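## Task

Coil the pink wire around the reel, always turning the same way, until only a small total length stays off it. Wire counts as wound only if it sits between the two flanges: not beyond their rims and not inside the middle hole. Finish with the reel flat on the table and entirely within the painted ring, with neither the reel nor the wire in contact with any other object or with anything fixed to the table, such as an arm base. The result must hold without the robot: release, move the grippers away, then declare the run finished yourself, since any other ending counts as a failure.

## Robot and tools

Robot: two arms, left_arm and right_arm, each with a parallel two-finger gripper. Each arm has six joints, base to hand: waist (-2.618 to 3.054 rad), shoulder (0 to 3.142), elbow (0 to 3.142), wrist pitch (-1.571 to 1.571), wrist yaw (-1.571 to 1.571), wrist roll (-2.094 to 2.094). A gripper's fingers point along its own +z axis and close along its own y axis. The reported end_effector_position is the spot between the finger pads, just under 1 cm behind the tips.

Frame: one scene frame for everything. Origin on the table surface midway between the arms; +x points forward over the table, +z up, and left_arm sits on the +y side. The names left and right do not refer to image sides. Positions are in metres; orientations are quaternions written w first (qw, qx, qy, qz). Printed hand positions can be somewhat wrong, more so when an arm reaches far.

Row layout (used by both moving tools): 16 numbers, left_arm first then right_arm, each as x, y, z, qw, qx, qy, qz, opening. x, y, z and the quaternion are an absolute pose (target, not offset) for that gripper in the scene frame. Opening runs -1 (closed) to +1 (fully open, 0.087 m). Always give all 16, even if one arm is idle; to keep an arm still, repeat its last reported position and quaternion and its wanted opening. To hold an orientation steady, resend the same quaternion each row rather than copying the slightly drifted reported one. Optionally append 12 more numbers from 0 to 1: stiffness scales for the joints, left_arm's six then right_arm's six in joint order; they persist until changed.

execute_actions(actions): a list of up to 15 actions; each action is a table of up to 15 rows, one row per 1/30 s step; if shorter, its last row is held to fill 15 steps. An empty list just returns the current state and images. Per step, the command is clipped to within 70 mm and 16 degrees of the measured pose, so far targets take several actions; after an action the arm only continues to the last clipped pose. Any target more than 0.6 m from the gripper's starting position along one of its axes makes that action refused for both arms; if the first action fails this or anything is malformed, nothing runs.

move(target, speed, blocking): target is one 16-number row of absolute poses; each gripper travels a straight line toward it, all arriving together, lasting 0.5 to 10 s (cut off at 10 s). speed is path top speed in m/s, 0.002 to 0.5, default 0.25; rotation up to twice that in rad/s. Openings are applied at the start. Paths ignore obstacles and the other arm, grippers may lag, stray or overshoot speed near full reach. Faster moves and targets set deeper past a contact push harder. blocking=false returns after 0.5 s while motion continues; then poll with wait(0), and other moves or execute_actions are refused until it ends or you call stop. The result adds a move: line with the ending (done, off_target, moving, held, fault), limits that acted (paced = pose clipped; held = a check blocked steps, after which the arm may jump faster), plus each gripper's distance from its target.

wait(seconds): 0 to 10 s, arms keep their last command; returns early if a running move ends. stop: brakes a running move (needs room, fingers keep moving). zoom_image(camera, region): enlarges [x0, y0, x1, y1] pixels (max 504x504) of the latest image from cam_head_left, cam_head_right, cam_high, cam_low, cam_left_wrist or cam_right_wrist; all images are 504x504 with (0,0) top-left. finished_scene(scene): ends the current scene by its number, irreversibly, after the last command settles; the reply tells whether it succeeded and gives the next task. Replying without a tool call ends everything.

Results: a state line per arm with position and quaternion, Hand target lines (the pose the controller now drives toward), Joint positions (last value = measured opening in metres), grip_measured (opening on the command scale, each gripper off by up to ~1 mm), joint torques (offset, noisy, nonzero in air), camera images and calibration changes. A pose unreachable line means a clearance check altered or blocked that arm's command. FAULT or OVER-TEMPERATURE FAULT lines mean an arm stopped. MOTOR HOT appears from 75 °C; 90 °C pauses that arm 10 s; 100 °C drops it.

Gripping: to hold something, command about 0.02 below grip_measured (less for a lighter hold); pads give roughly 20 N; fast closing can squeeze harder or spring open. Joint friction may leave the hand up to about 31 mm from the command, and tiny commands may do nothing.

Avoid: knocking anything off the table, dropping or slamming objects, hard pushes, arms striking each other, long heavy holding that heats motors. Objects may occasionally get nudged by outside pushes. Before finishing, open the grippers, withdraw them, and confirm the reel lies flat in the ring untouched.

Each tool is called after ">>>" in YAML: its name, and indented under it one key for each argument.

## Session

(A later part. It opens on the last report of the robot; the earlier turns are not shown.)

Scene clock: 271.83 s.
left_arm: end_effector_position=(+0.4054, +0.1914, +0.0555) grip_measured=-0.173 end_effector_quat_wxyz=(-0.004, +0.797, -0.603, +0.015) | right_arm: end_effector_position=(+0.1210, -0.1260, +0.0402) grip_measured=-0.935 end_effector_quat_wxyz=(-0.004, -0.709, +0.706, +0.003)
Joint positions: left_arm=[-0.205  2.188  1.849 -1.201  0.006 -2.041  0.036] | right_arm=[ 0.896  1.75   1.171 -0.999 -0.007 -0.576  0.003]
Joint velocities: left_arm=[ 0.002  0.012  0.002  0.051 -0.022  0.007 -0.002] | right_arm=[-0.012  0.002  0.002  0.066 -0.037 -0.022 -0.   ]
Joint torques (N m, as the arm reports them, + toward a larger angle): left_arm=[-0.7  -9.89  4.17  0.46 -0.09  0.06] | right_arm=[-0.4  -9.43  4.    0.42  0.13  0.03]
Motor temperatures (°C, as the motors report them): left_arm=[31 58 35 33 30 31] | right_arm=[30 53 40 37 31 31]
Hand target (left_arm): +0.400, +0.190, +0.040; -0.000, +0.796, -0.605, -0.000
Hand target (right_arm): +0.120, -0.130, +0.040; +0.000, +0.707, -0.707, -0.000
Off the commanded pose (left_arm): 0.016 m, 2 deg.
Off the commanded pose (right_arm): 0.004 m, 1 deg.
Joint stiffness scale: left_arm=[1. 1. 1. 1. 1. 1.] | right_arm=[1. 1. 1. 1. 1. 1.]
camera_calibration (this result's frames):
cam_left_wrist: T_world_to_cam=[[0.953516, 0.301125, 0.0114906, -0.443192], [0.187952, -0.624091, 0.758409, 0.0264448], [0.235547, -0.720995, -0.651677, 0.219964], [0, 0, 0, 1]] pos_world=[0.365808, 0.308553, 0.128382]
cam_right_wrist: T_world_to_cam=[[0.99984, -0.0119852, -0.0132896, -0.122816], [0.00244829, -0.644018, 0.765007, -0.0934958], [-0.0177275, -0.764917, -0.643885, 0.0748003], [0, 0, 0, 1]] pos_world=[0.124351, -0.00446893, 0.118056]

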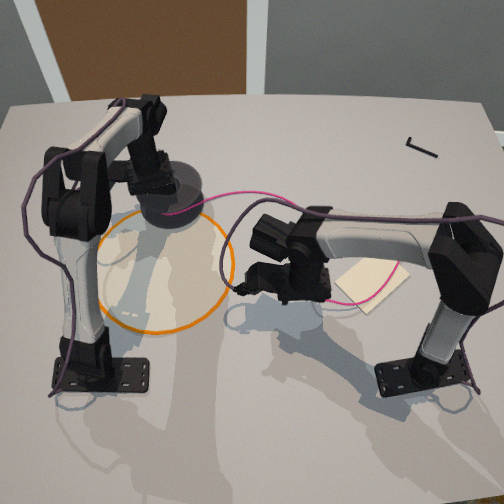

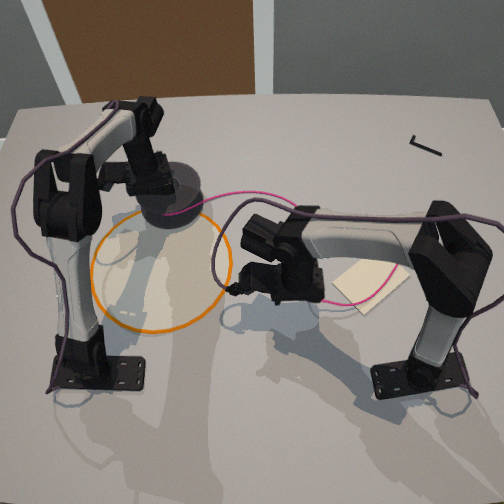

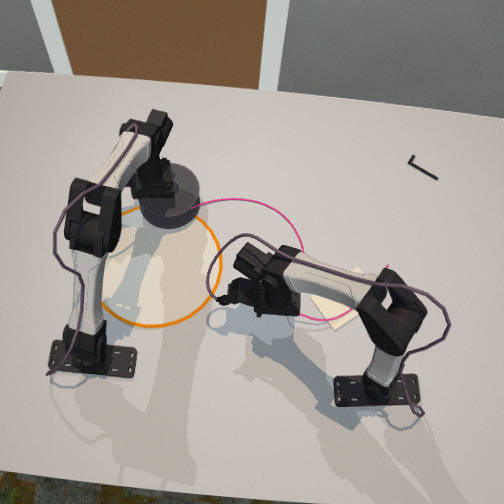

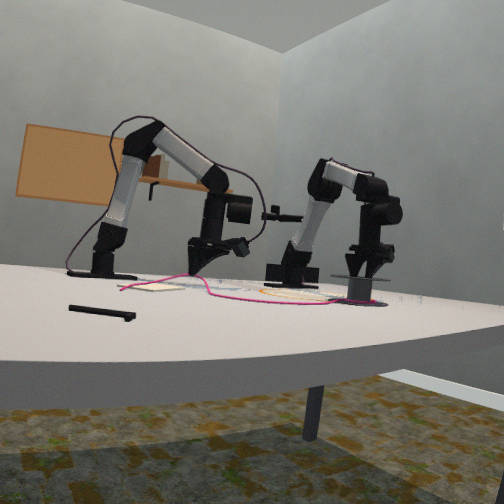

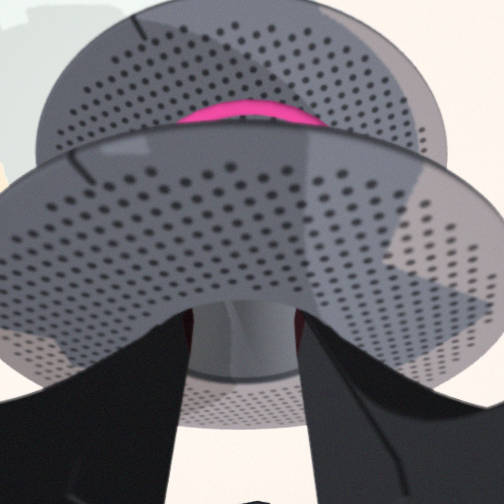

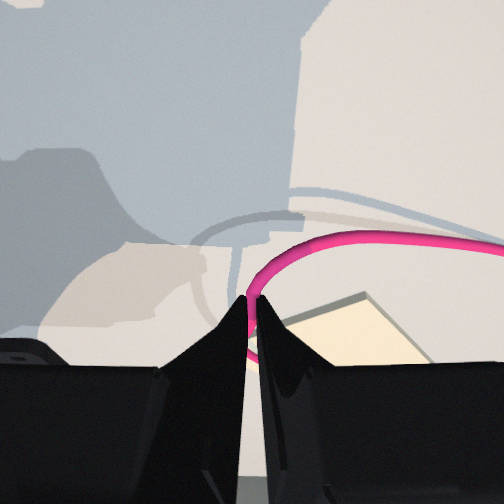

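>>> move:
  target: [0.40,0.19,0.04,0,0.796,-0.605,0,0.3, 0.03,0.04,0.03,0,0.707,-0.707,0,-1]
  speed: 0.2

>>> move:
  target: [0.40,0.19,0.04,0,0.796,-0.605,0,0.3, 0.03,0.04,0.09,0,0.707,-0.707,0,0.3]
  speed: 0.1

>>> move:
  target: [0.40,0.19,0.04,0,0.796,-0.605,0,0.3, 0.15,-0.45,0.15,0,0.0,-1,0,0.3]
  speed: 0.4

Scene clock: 278.73 s.
left_arm: end_effector_position=(+0.4052, +0.1914, +0.0555) grip_measured=-0.173 end_effector_quat_wxyz=(-0.004, +0.797, -0.603, +0.015) | right_arm: end_effector_position=(+0.0315, +0.0387, +0.0323) grip_measured=-0.935 end_effector_quat_wxyz=(+0.001, -0.709, +0.705, +0.004)
Joint positions: left_arm=[-0.205  2.188  1.849 -1.201  0.006 -2.041  0.036] | right_arm=[ 1.292  2.206  1.791 -1.149 -0.006 -0.18   0.003]
Joint velocities: left_arm=[-0.007 -0.012  0.017 -0.066 -0.037 -0.051  0.   ] | right_arm=[-0.012 -0.007  0.002 -0.007 -0.037 -0.022  0.   ]
Joint torques (N m, as the arm reports them, + toward a larger angle): left_arm=[-0.65 -9.88  4.14  0.47 -0.11  0.06] | right_arm=[  0.01 -10.91   7.38   0.24   0.     0.09]
Motor temperatures (°C, as the motors report them): left_arm=[31 57 35 33 30 31] | right_arm=[30 52 40 37 31 31]
Hand target (left_arm): +0.400, +0.190, +0.040; +0.000, +0.796, -0.605, -0.000
Hand target (right_arm): +0.029, +0.040, +0.030; +0.005, +0.707, -0.707, -0.004
Off the commanded pose (left_arm): 0.016 m, 2 deg.
Off the commanded pose (right_arm): 0.003 m, 1 deg.
Joint stiffness scale: left_arm=[1. 1. 1. 1. 1. 1.] | right_arm=[1. 1. 1. 1. 1. 1.]
move: off_target (left_arm)
camera_calibration (this result's frames):
cam_left_wrist: T_world_to_cam=[[0.953524, 0.301117, 0.0109729, -0.443049], [0.188284, -0.623866, 0.758512, 0.0262485], [0.235246, -0.721194, -0.651566, 0.220111], [0, 0, 0, 1]] pos_world=[0.365736, 0.308528, 0.128369]
cam_right_wrist: T_world_to_cam=[[0.999896, -0.011497, -0.00868754, -0.0316262], [-0.000896462, -0.651335, 0.75879, 0.0194435], [-0.0143823, -0.758703, -0.651277, 0.193979], [0, 0, 0, 1]] pos_world=[0.0344302, 0.159473, 0.111306]

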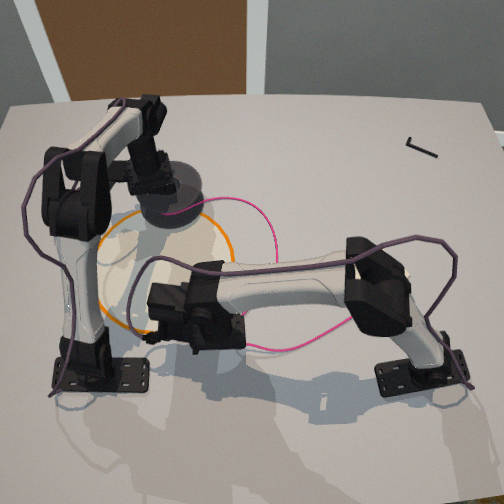

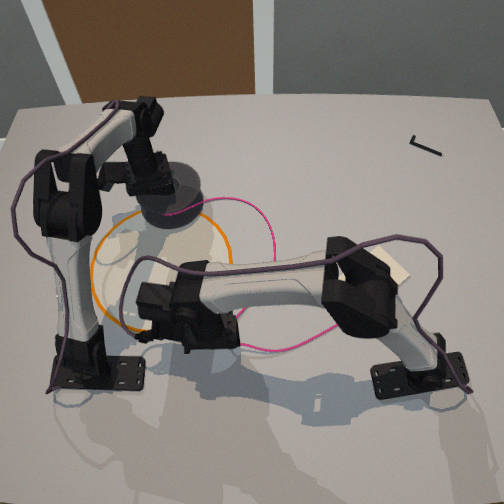

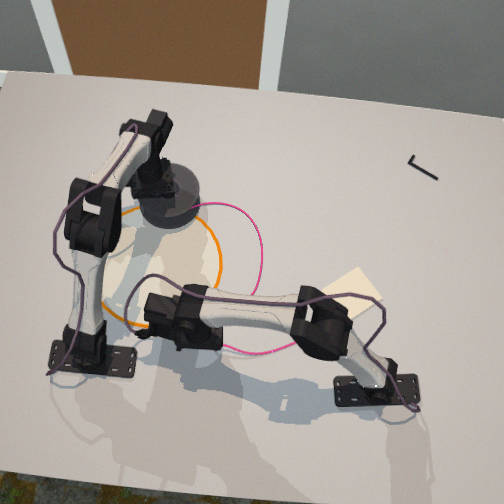

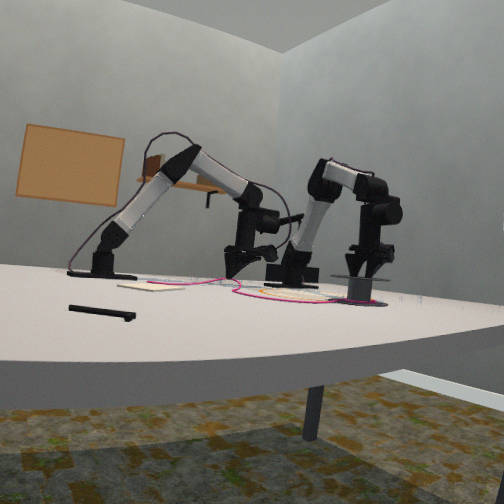

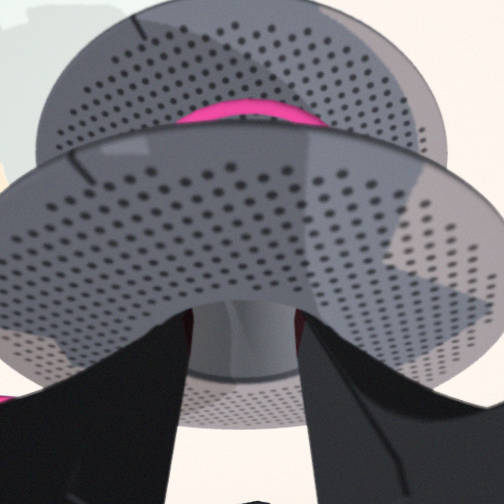

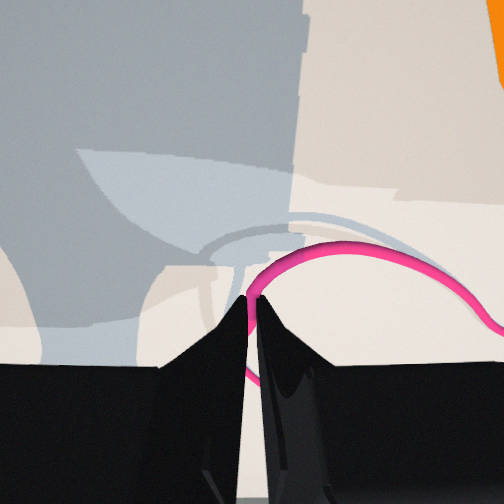

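Scene clock: 279.90 s.
left_arm: end_effector_position=(+0.4052, +0.1914, +0.0555) grip_measured=-0.173 end_effector_quat_wxyz=(-0.004, +0.797, -0.603, +0.015) | right_arm: end_effector_position=(+0.0311, +0.0370, +0.0828) grip_measured=+0.300 end_effector_quat_wxyz=(-0.008, -0.708, +0.707, -0.002)
Joint positions: left_arm=[-0.205  2.188  1.849 -1.201  0.006 -2.041  0.036] | right_arm=[ 1.292  2.206  1.989 -1.368 -0.006 -0.177  0.057]
Joint velocities: left_arm=[-0.017 -0.002  0.002  0.007  0.007  0.037 -0.001] | right_arm=[ 0.007  0.012 -0.002 -0.022  0.037  0.051 -0.001]
Joint torques (N m, as the arm reports them, + toward a larger angle): left_arm=[-0.64 -9.89  4.15  0.47 -0.11  0.06] | right_arm=[  0.2  -13.16   7.12   0.24   0.11   0.06]
Motor temperatures (°C, as the motors report them): left_arm=[31 57 35 33 30 31] | right_arm=[30 52 40 37 31 31]
Hand target (left_arm): +0.400, +0.190, +0.040; -0.000, +0.796, -0.605, -0.000
Hand target (right_arm): +0.030, +0.039, +0.090; -0.000, +0.707, -0.707, -0.000
Off the commanded pose (left_arm): 0.016 m, 2 deg.
Off the commanded pose (right_arm): 0.008 m, 1 deg.
Joint stiffness scale: left_arm=[1. 1. 1. 1. 1. 1.] | right_arm=[1. 1. 1. 1. 1. 1.]
move: off_target (left_arm)
camera_calibration (this result's frames):
cam_left_wrist: T_world_to_cam=[[0.953524, 0.301117, 0.0109729, -0.443049], [0.188284, -0.623866, 0.758512, 0.0262485], [0.235246, -0.721194, -0.651566, 0.220111], [0, 0, 0, 1]] pos_world=[0.365736, 0.308528, 0.128369]
cam_right_wrist: T_world_to_cam=[[0.999816, -0.0147722, -0.0121967, -0.030377], [0.0000435518, -0.634925, 0.772574, -0.0217323], [-0.0191566, -0.772432, -0.634808, 0.224947], [0, 0, 0, 1]] pos_world=[0.0346816, 0.159509, 0.159217]

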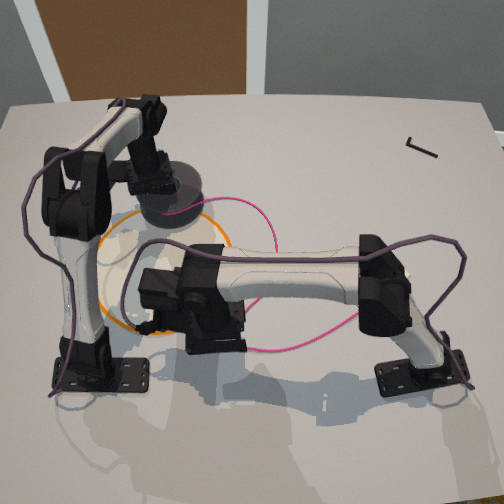

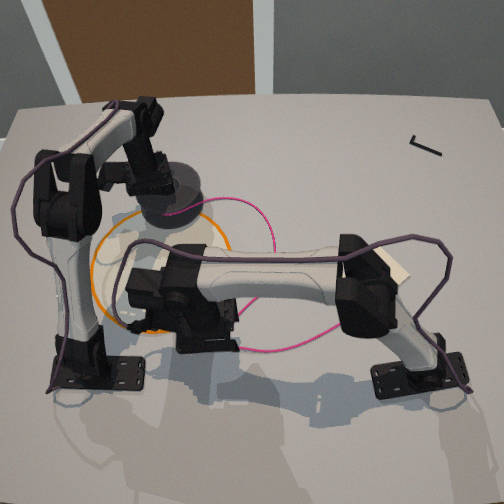

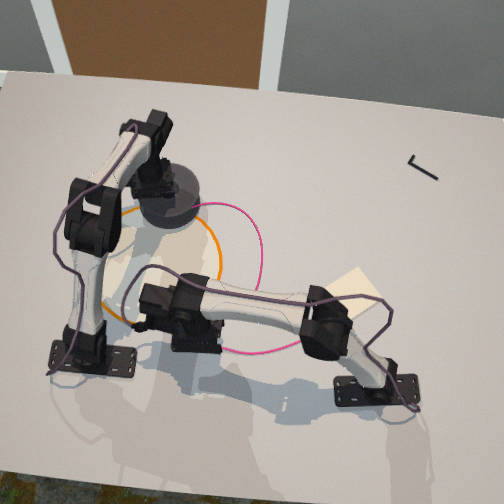

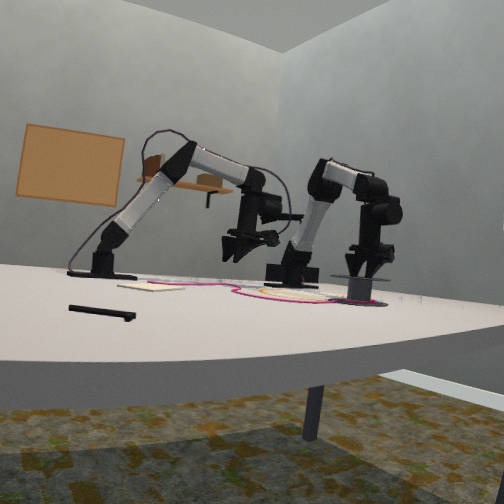

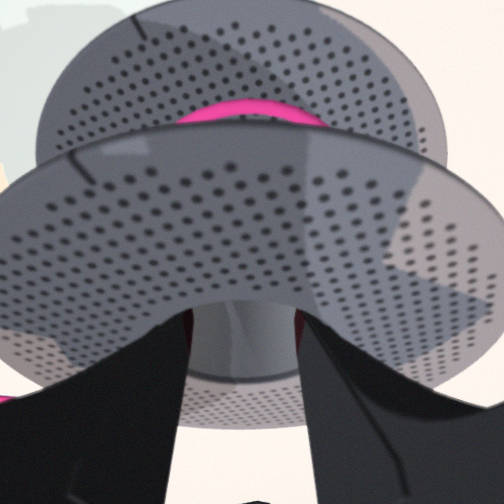

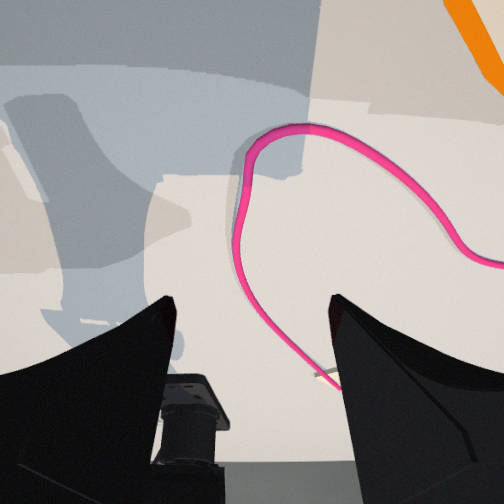

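Scene clock: 282.40 s.
left_arm: end_effector_position=(+0.4053, +0.1914, +0.0555) grip_measured=-0.173 end_effector_quat_wxyz=(-0.004, +0.797, -0.603, +0.015) | right_arm: end_effector_position=(+0.1513, -0.4566, +0.1487) grip_measured=+0.300 end_effector_quat_wxyz=(+0.023, +0.001, +1.000, -0.018)
Joint positions: left_arm=[-0.205  2.188  1.849 -1.201  0.006 -2.041  0.036] | right_arm=[-0.554  1.483  1.335 -1.366  0.013 -0.45   0.057]
Joint velocities: left_arm=[ 0.007 -0.007  0.027 -0.007  0.022  0.037  0.   ] | right_arm=[ 0.012  0.007 -0.002  0.007 -0.022 -0.037  0.   ]
Joint torques (N m, as the arm reports them, + toward a larger angle): left_arm=[-0.64 -9.89  4.15  0.47 -0.12  0.06] | right_arm=[-1.   -4.77  7.42  0.4  -0.04 -0.12]
Motor temperatures (°C, as the motors report them): left_arm=[31 57 35 33 30 31] | right_arm=[30 51 40 37 31 31]
Hand target (left_arm): +0.400, +0.190, +0.040; -0.000, +0.796, -0.605, -0.000
Hand target (right_arm): +0.153, -0.458, +0.150; +0.022, -0.000, +1.000, -0.013
Off the commanded pose (left_arm): 0.016 m, 2 deg.
Off the commanded pose (right_arm): 0.007 m, 3 deg.
Joint stiffness scale: left_arm=[1. 1. 1. 1. 1. 1.] | right_arm=[1. 1. 1. 1. 1. 1.]
move: off_target (left_arm, right_arm)
camera_calibration (this result's frames):
cam_left_wrist: T_world_to_cam=[[0.953409, 0.30148, 0.0109651, -0.443088], [0.188525, -0.623785, 0.758518, 0.0261345], [0.235518, -0.721111, -0.651559, 0.219985], [0, 0, 0, 1]] pos_world=[0.365707, 0.308518, 0.128368]
cam_right_wrist: T_world_to_cam=[[-0.01841, -0.999333, 0.0315465, -0.459018], [-0.679404, 0.035652, 0.732898, 0.0287473], [-0.733534, -0.00794015, -0.679607, 0.351582], [0, 0, 0, 1]] pos_world=[0.268978, -0.456945, 0.232349]

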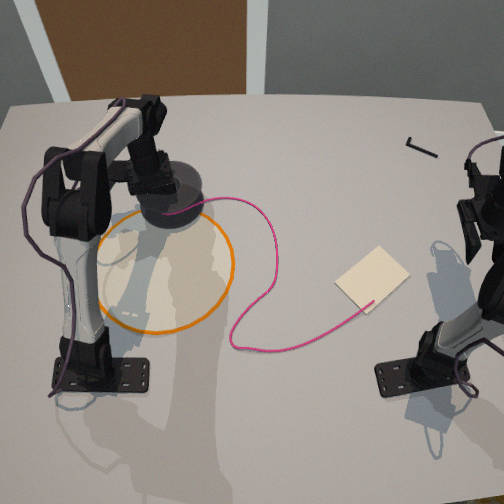

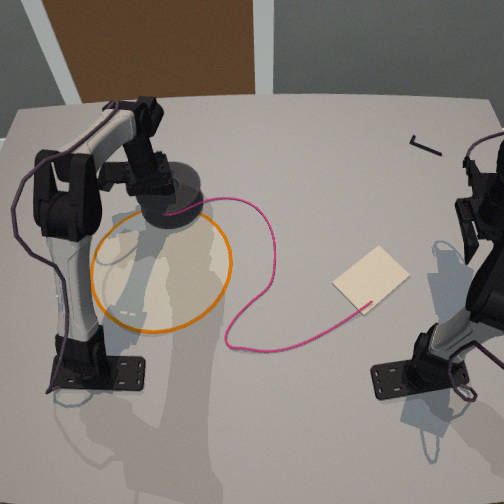

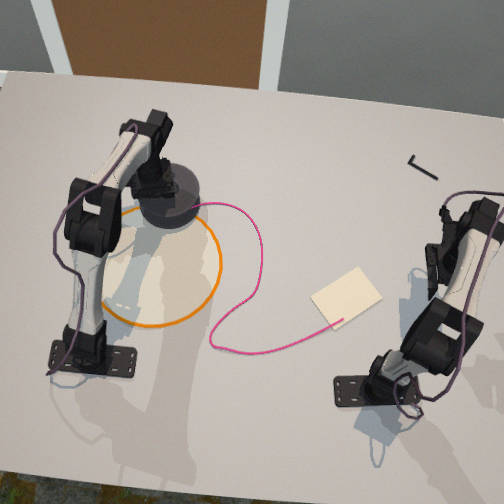

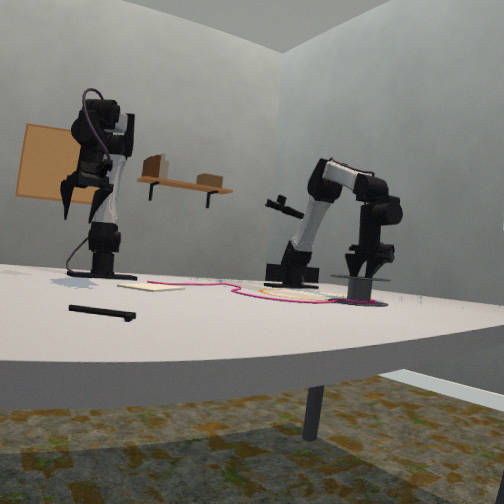

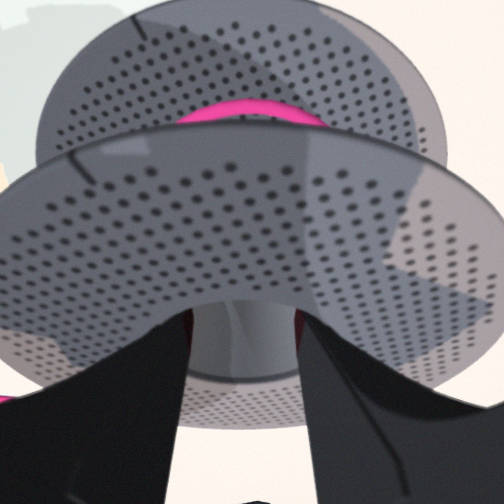

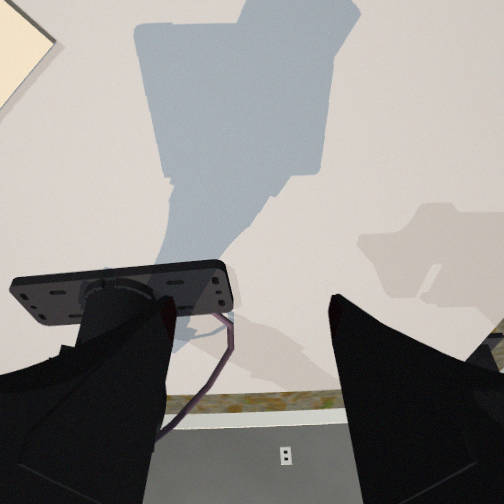

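>>> move:
  target: [0.385,0.12,0.045,0,-0.203,-0.979,0,0.3, 0.15,-0.45,0.15,0,0.0,-1,0,0.3]
  speed: 0.5

>>> move:
  target: [0.345,0.06,0.045,0,-0.971,-0.239,0,0.3, 0.15,-0.45,0.15,0,0.0,-1,0,0.3]
  speed: 0.5

>>> zoom_image:
  camera: "cam_low"
  region: [220, 240, 400, 330]

Scene clock: 294.63 s.
left_arm: end_effector_position=(+0.3841, +0.1207, +0.0548) grip_measured=-0.173 end_effector_quat_wxyz=(+0.009, +0.194, +0.981, -0.007) | right_arm: end_effector_position=(+0.1452, -0.4527, +0.1488) grip_measured=+0.300 end_effector_quat_wxyz=(+0.002, +0.003, +1.000, -0.006)
Joint positions: left_arm=[-0.444  2.614  2.609 -1.544  0.01  -0.044  0.036] | right_arm=[-0.554  1.502  1.348 -1.408  0.009 -0.445  0.057]
Joint velocities: left_arm=[ 0.007  0.012  0.032 -0.037  0.037  0.022 -0.001] | right_arm=[-0.007 -0.002 -0.012 -0.022  0.051 -0.037 -0.   ]
Joint torques (N m, as the arm reports them, + toward a larger angle): left_arm=[ -0.53 -11.28   6.82   0.46  -0.07   0.19] | right_arm=[ 0.55 -4.45  7.21  0.31 -0.01  0.07]
Motor temperatures (°C, as the motors report them): left_arm=[31 56 36 33 30 31] | right_arm=[30 47 41 36 31 31]
Hand target (left_arm): +0.384, +0.120, +0.044; +0.001, +0.203, +0.979, -0.001
Hand target (right_arm): +0.150, -0.450, +0.150; -0.000, +0.000, +1.000, -0.000
Off the commanded pose (left_arm): 0.010 m, 2 deg.
Off the commanded pose (right_arm): 0.006 m, 1 deg.
Joint stiffness scale: left_arm=[1. 1. 1. 1. 1. 1.] | right_arm=[1. 1. 1. 1. 1. 1.]
move: done
camera_calibration (this result's frames):
cam_left_wrist: T_world_to_cam=[[-0.351668, -0.936123, -0.00209967, 0.249821], [-0.639094, 0.238444, 0.731234, 0.201856], [-0.684024, 0.258493, -0.682123, 0.410161], [0, 0, 0, 1]] pos_world=[0.497419, 0.0797081, 0.1327]
cam_right_wrist: T_world_to_cam=[[-0.0220361, -0.999727, 0.00774704, -0.451376], [-0.648017, 0.0201835, 0.761358, 0.00862497], [-0.761307, 0.0117572, -0.648285, 0.355516], [0, 0, 0, 1]] pos_world=[0.266299, -0.455607, 0.227406]

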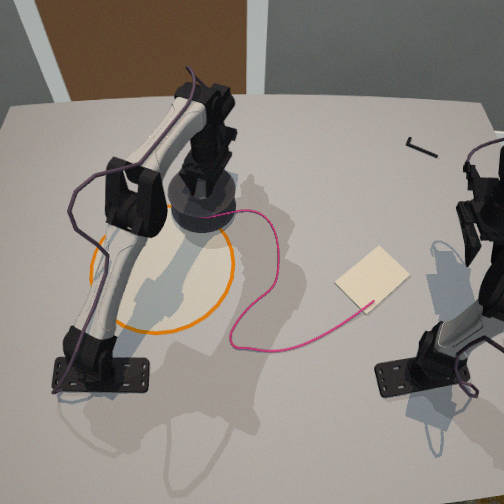

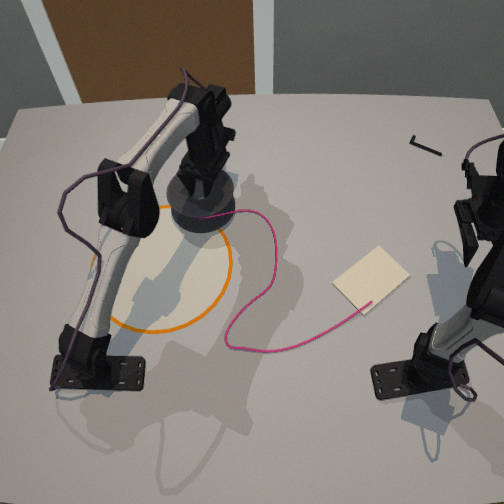

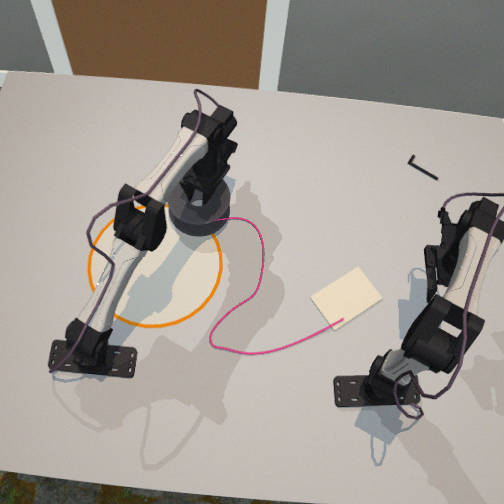

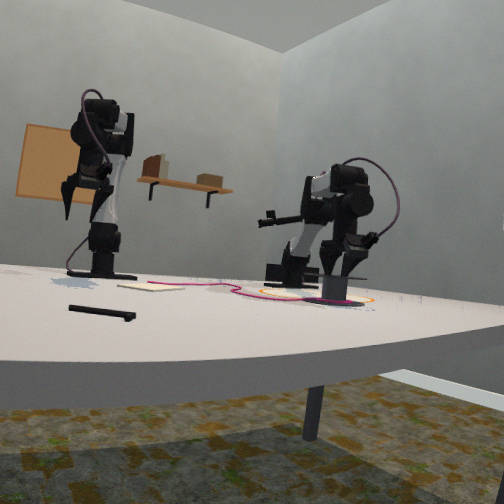

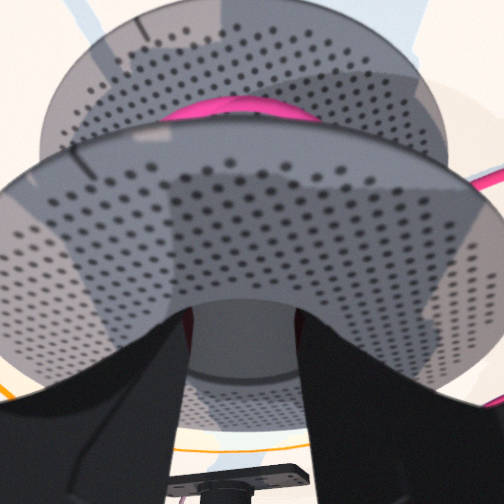

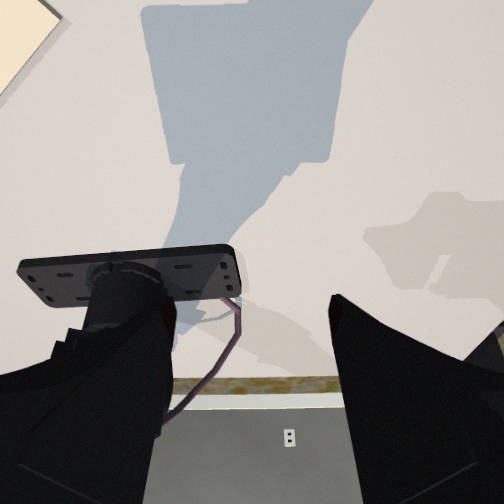

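Scene clock: 297.63 s.
left_arm: end_effector_position=(+0.3514, +0.0612, +0.0548) grip_measured=-0.173 end_effector_quat_wxyz=(+0.003, +0.968, +0.250, +0.005) | right_arm: end_effector_position=(+0.1450, -0.4525, +0.1488) grip_measured=+0.300 end_effector_quat_wxyz=(+0.002, +0.003, +1.000, -0.006)
Joint positions: left_arm=[-0.686  2.251  1.953 -1.262 -0.004  1.96   0.036] | right_arm=[-0.554  1.502  1.348 -1.408  0.009 -0.445  0.057]
Joint velocities: left_arm=[ 0.007 -0.007  0.007 -0.022 -0.022  0.007 -0.001] | right_arm=[ 0.007  0.012 -0.007 -0.007 -0.022 -0.007 -0.   ]
Joint torques (N m, as the arm reports them, + toward a larger angle): left_arm=[ -0.72 -11.97   3.29   0.51   0.14   0.21] | right_arm=[ 0.5  -4.29  7.31  0.35 -0.05  0.05]
Motor temperatures (°C, as the motors report them): left_arm=[31 57 36 33 30 31] | right_arm=[30 47 42 36 31 31]
Hand target (left_arm): +0.346, +0.059, +0.046; -0.001, +0.971, +0.239, -0.001
Hand target (right_arm): +0.150, -0.450, +0.150; +0.000, +0.000, +1.000, +0.000
Off the commanded pose (left_arm): 0.012 m, 1 deg.
Off the commanded pose (right_arm): 0.006 m, 1 deg.
Joint stiffness scale: left_arm=[1. 1. 1. 1. 1. 1.] | right_arm=[1. 1. 1. 1. 1. 1.]
move: off_target (left_arm)
camera_calibration (this result's frames):
cam_left_wrist: T_world_to_cam=[[-0.510539, 0.859583, -0.0216215, 0.129563], [0.560601, 0.351819, 0.749633, -0.234369], [0.651978, 0.370596, -0.6615, -0.0743045], [0, 0, 0, 1]] pos_world=[0.24598, -0.00137804, 0.12934]
cam_right_wrist: T_world_to_cam=[[-0.022029, -0.999732, 0.00708294, -0.451141], [-0.647621, 0.0196669, 0.761709, 0.00817145], [-0.761644, 0.0121926, -0.647881, 0.355604], [0, 0, 0, 1]] pos_world=[0.266198, -0.455516, 0.22736]

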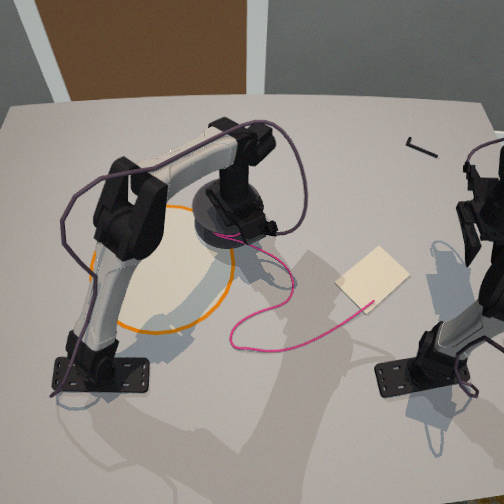

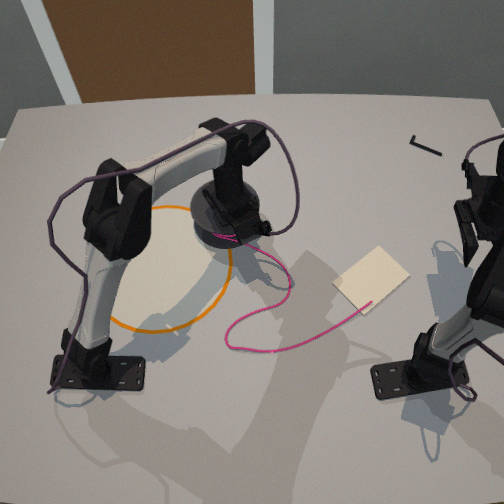

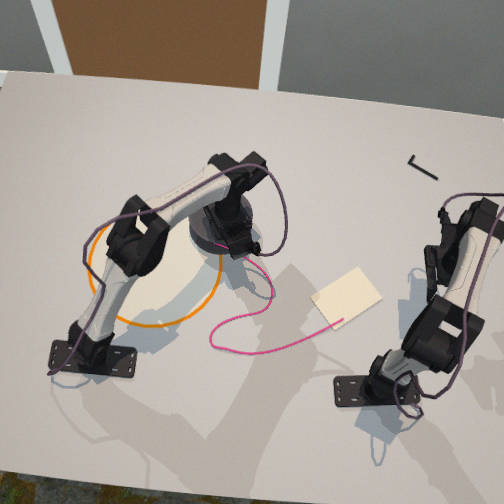

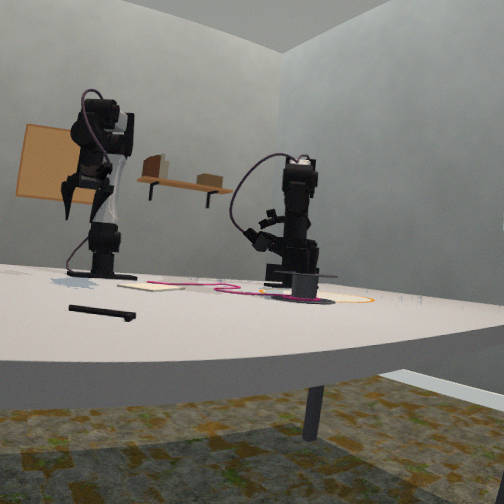

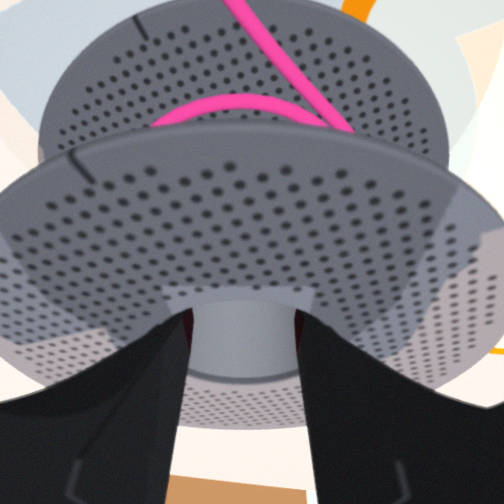

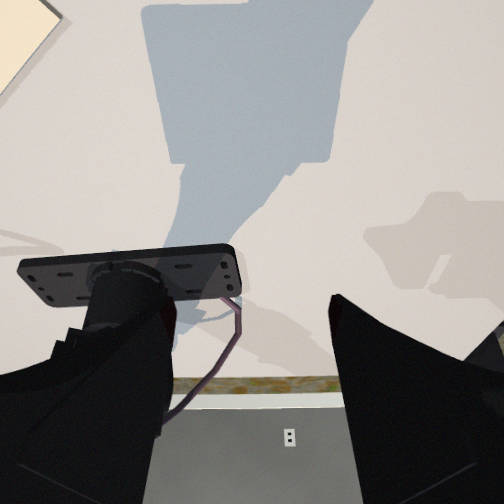

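Region (220, 240, 400, 330) of cam_low's 504x504 image, scaled by 2.800, with more detail than that image has.

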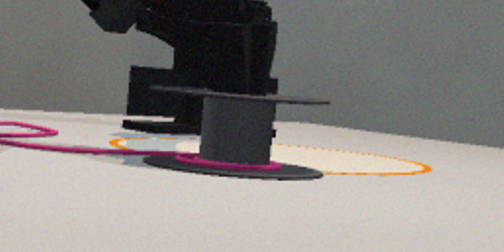

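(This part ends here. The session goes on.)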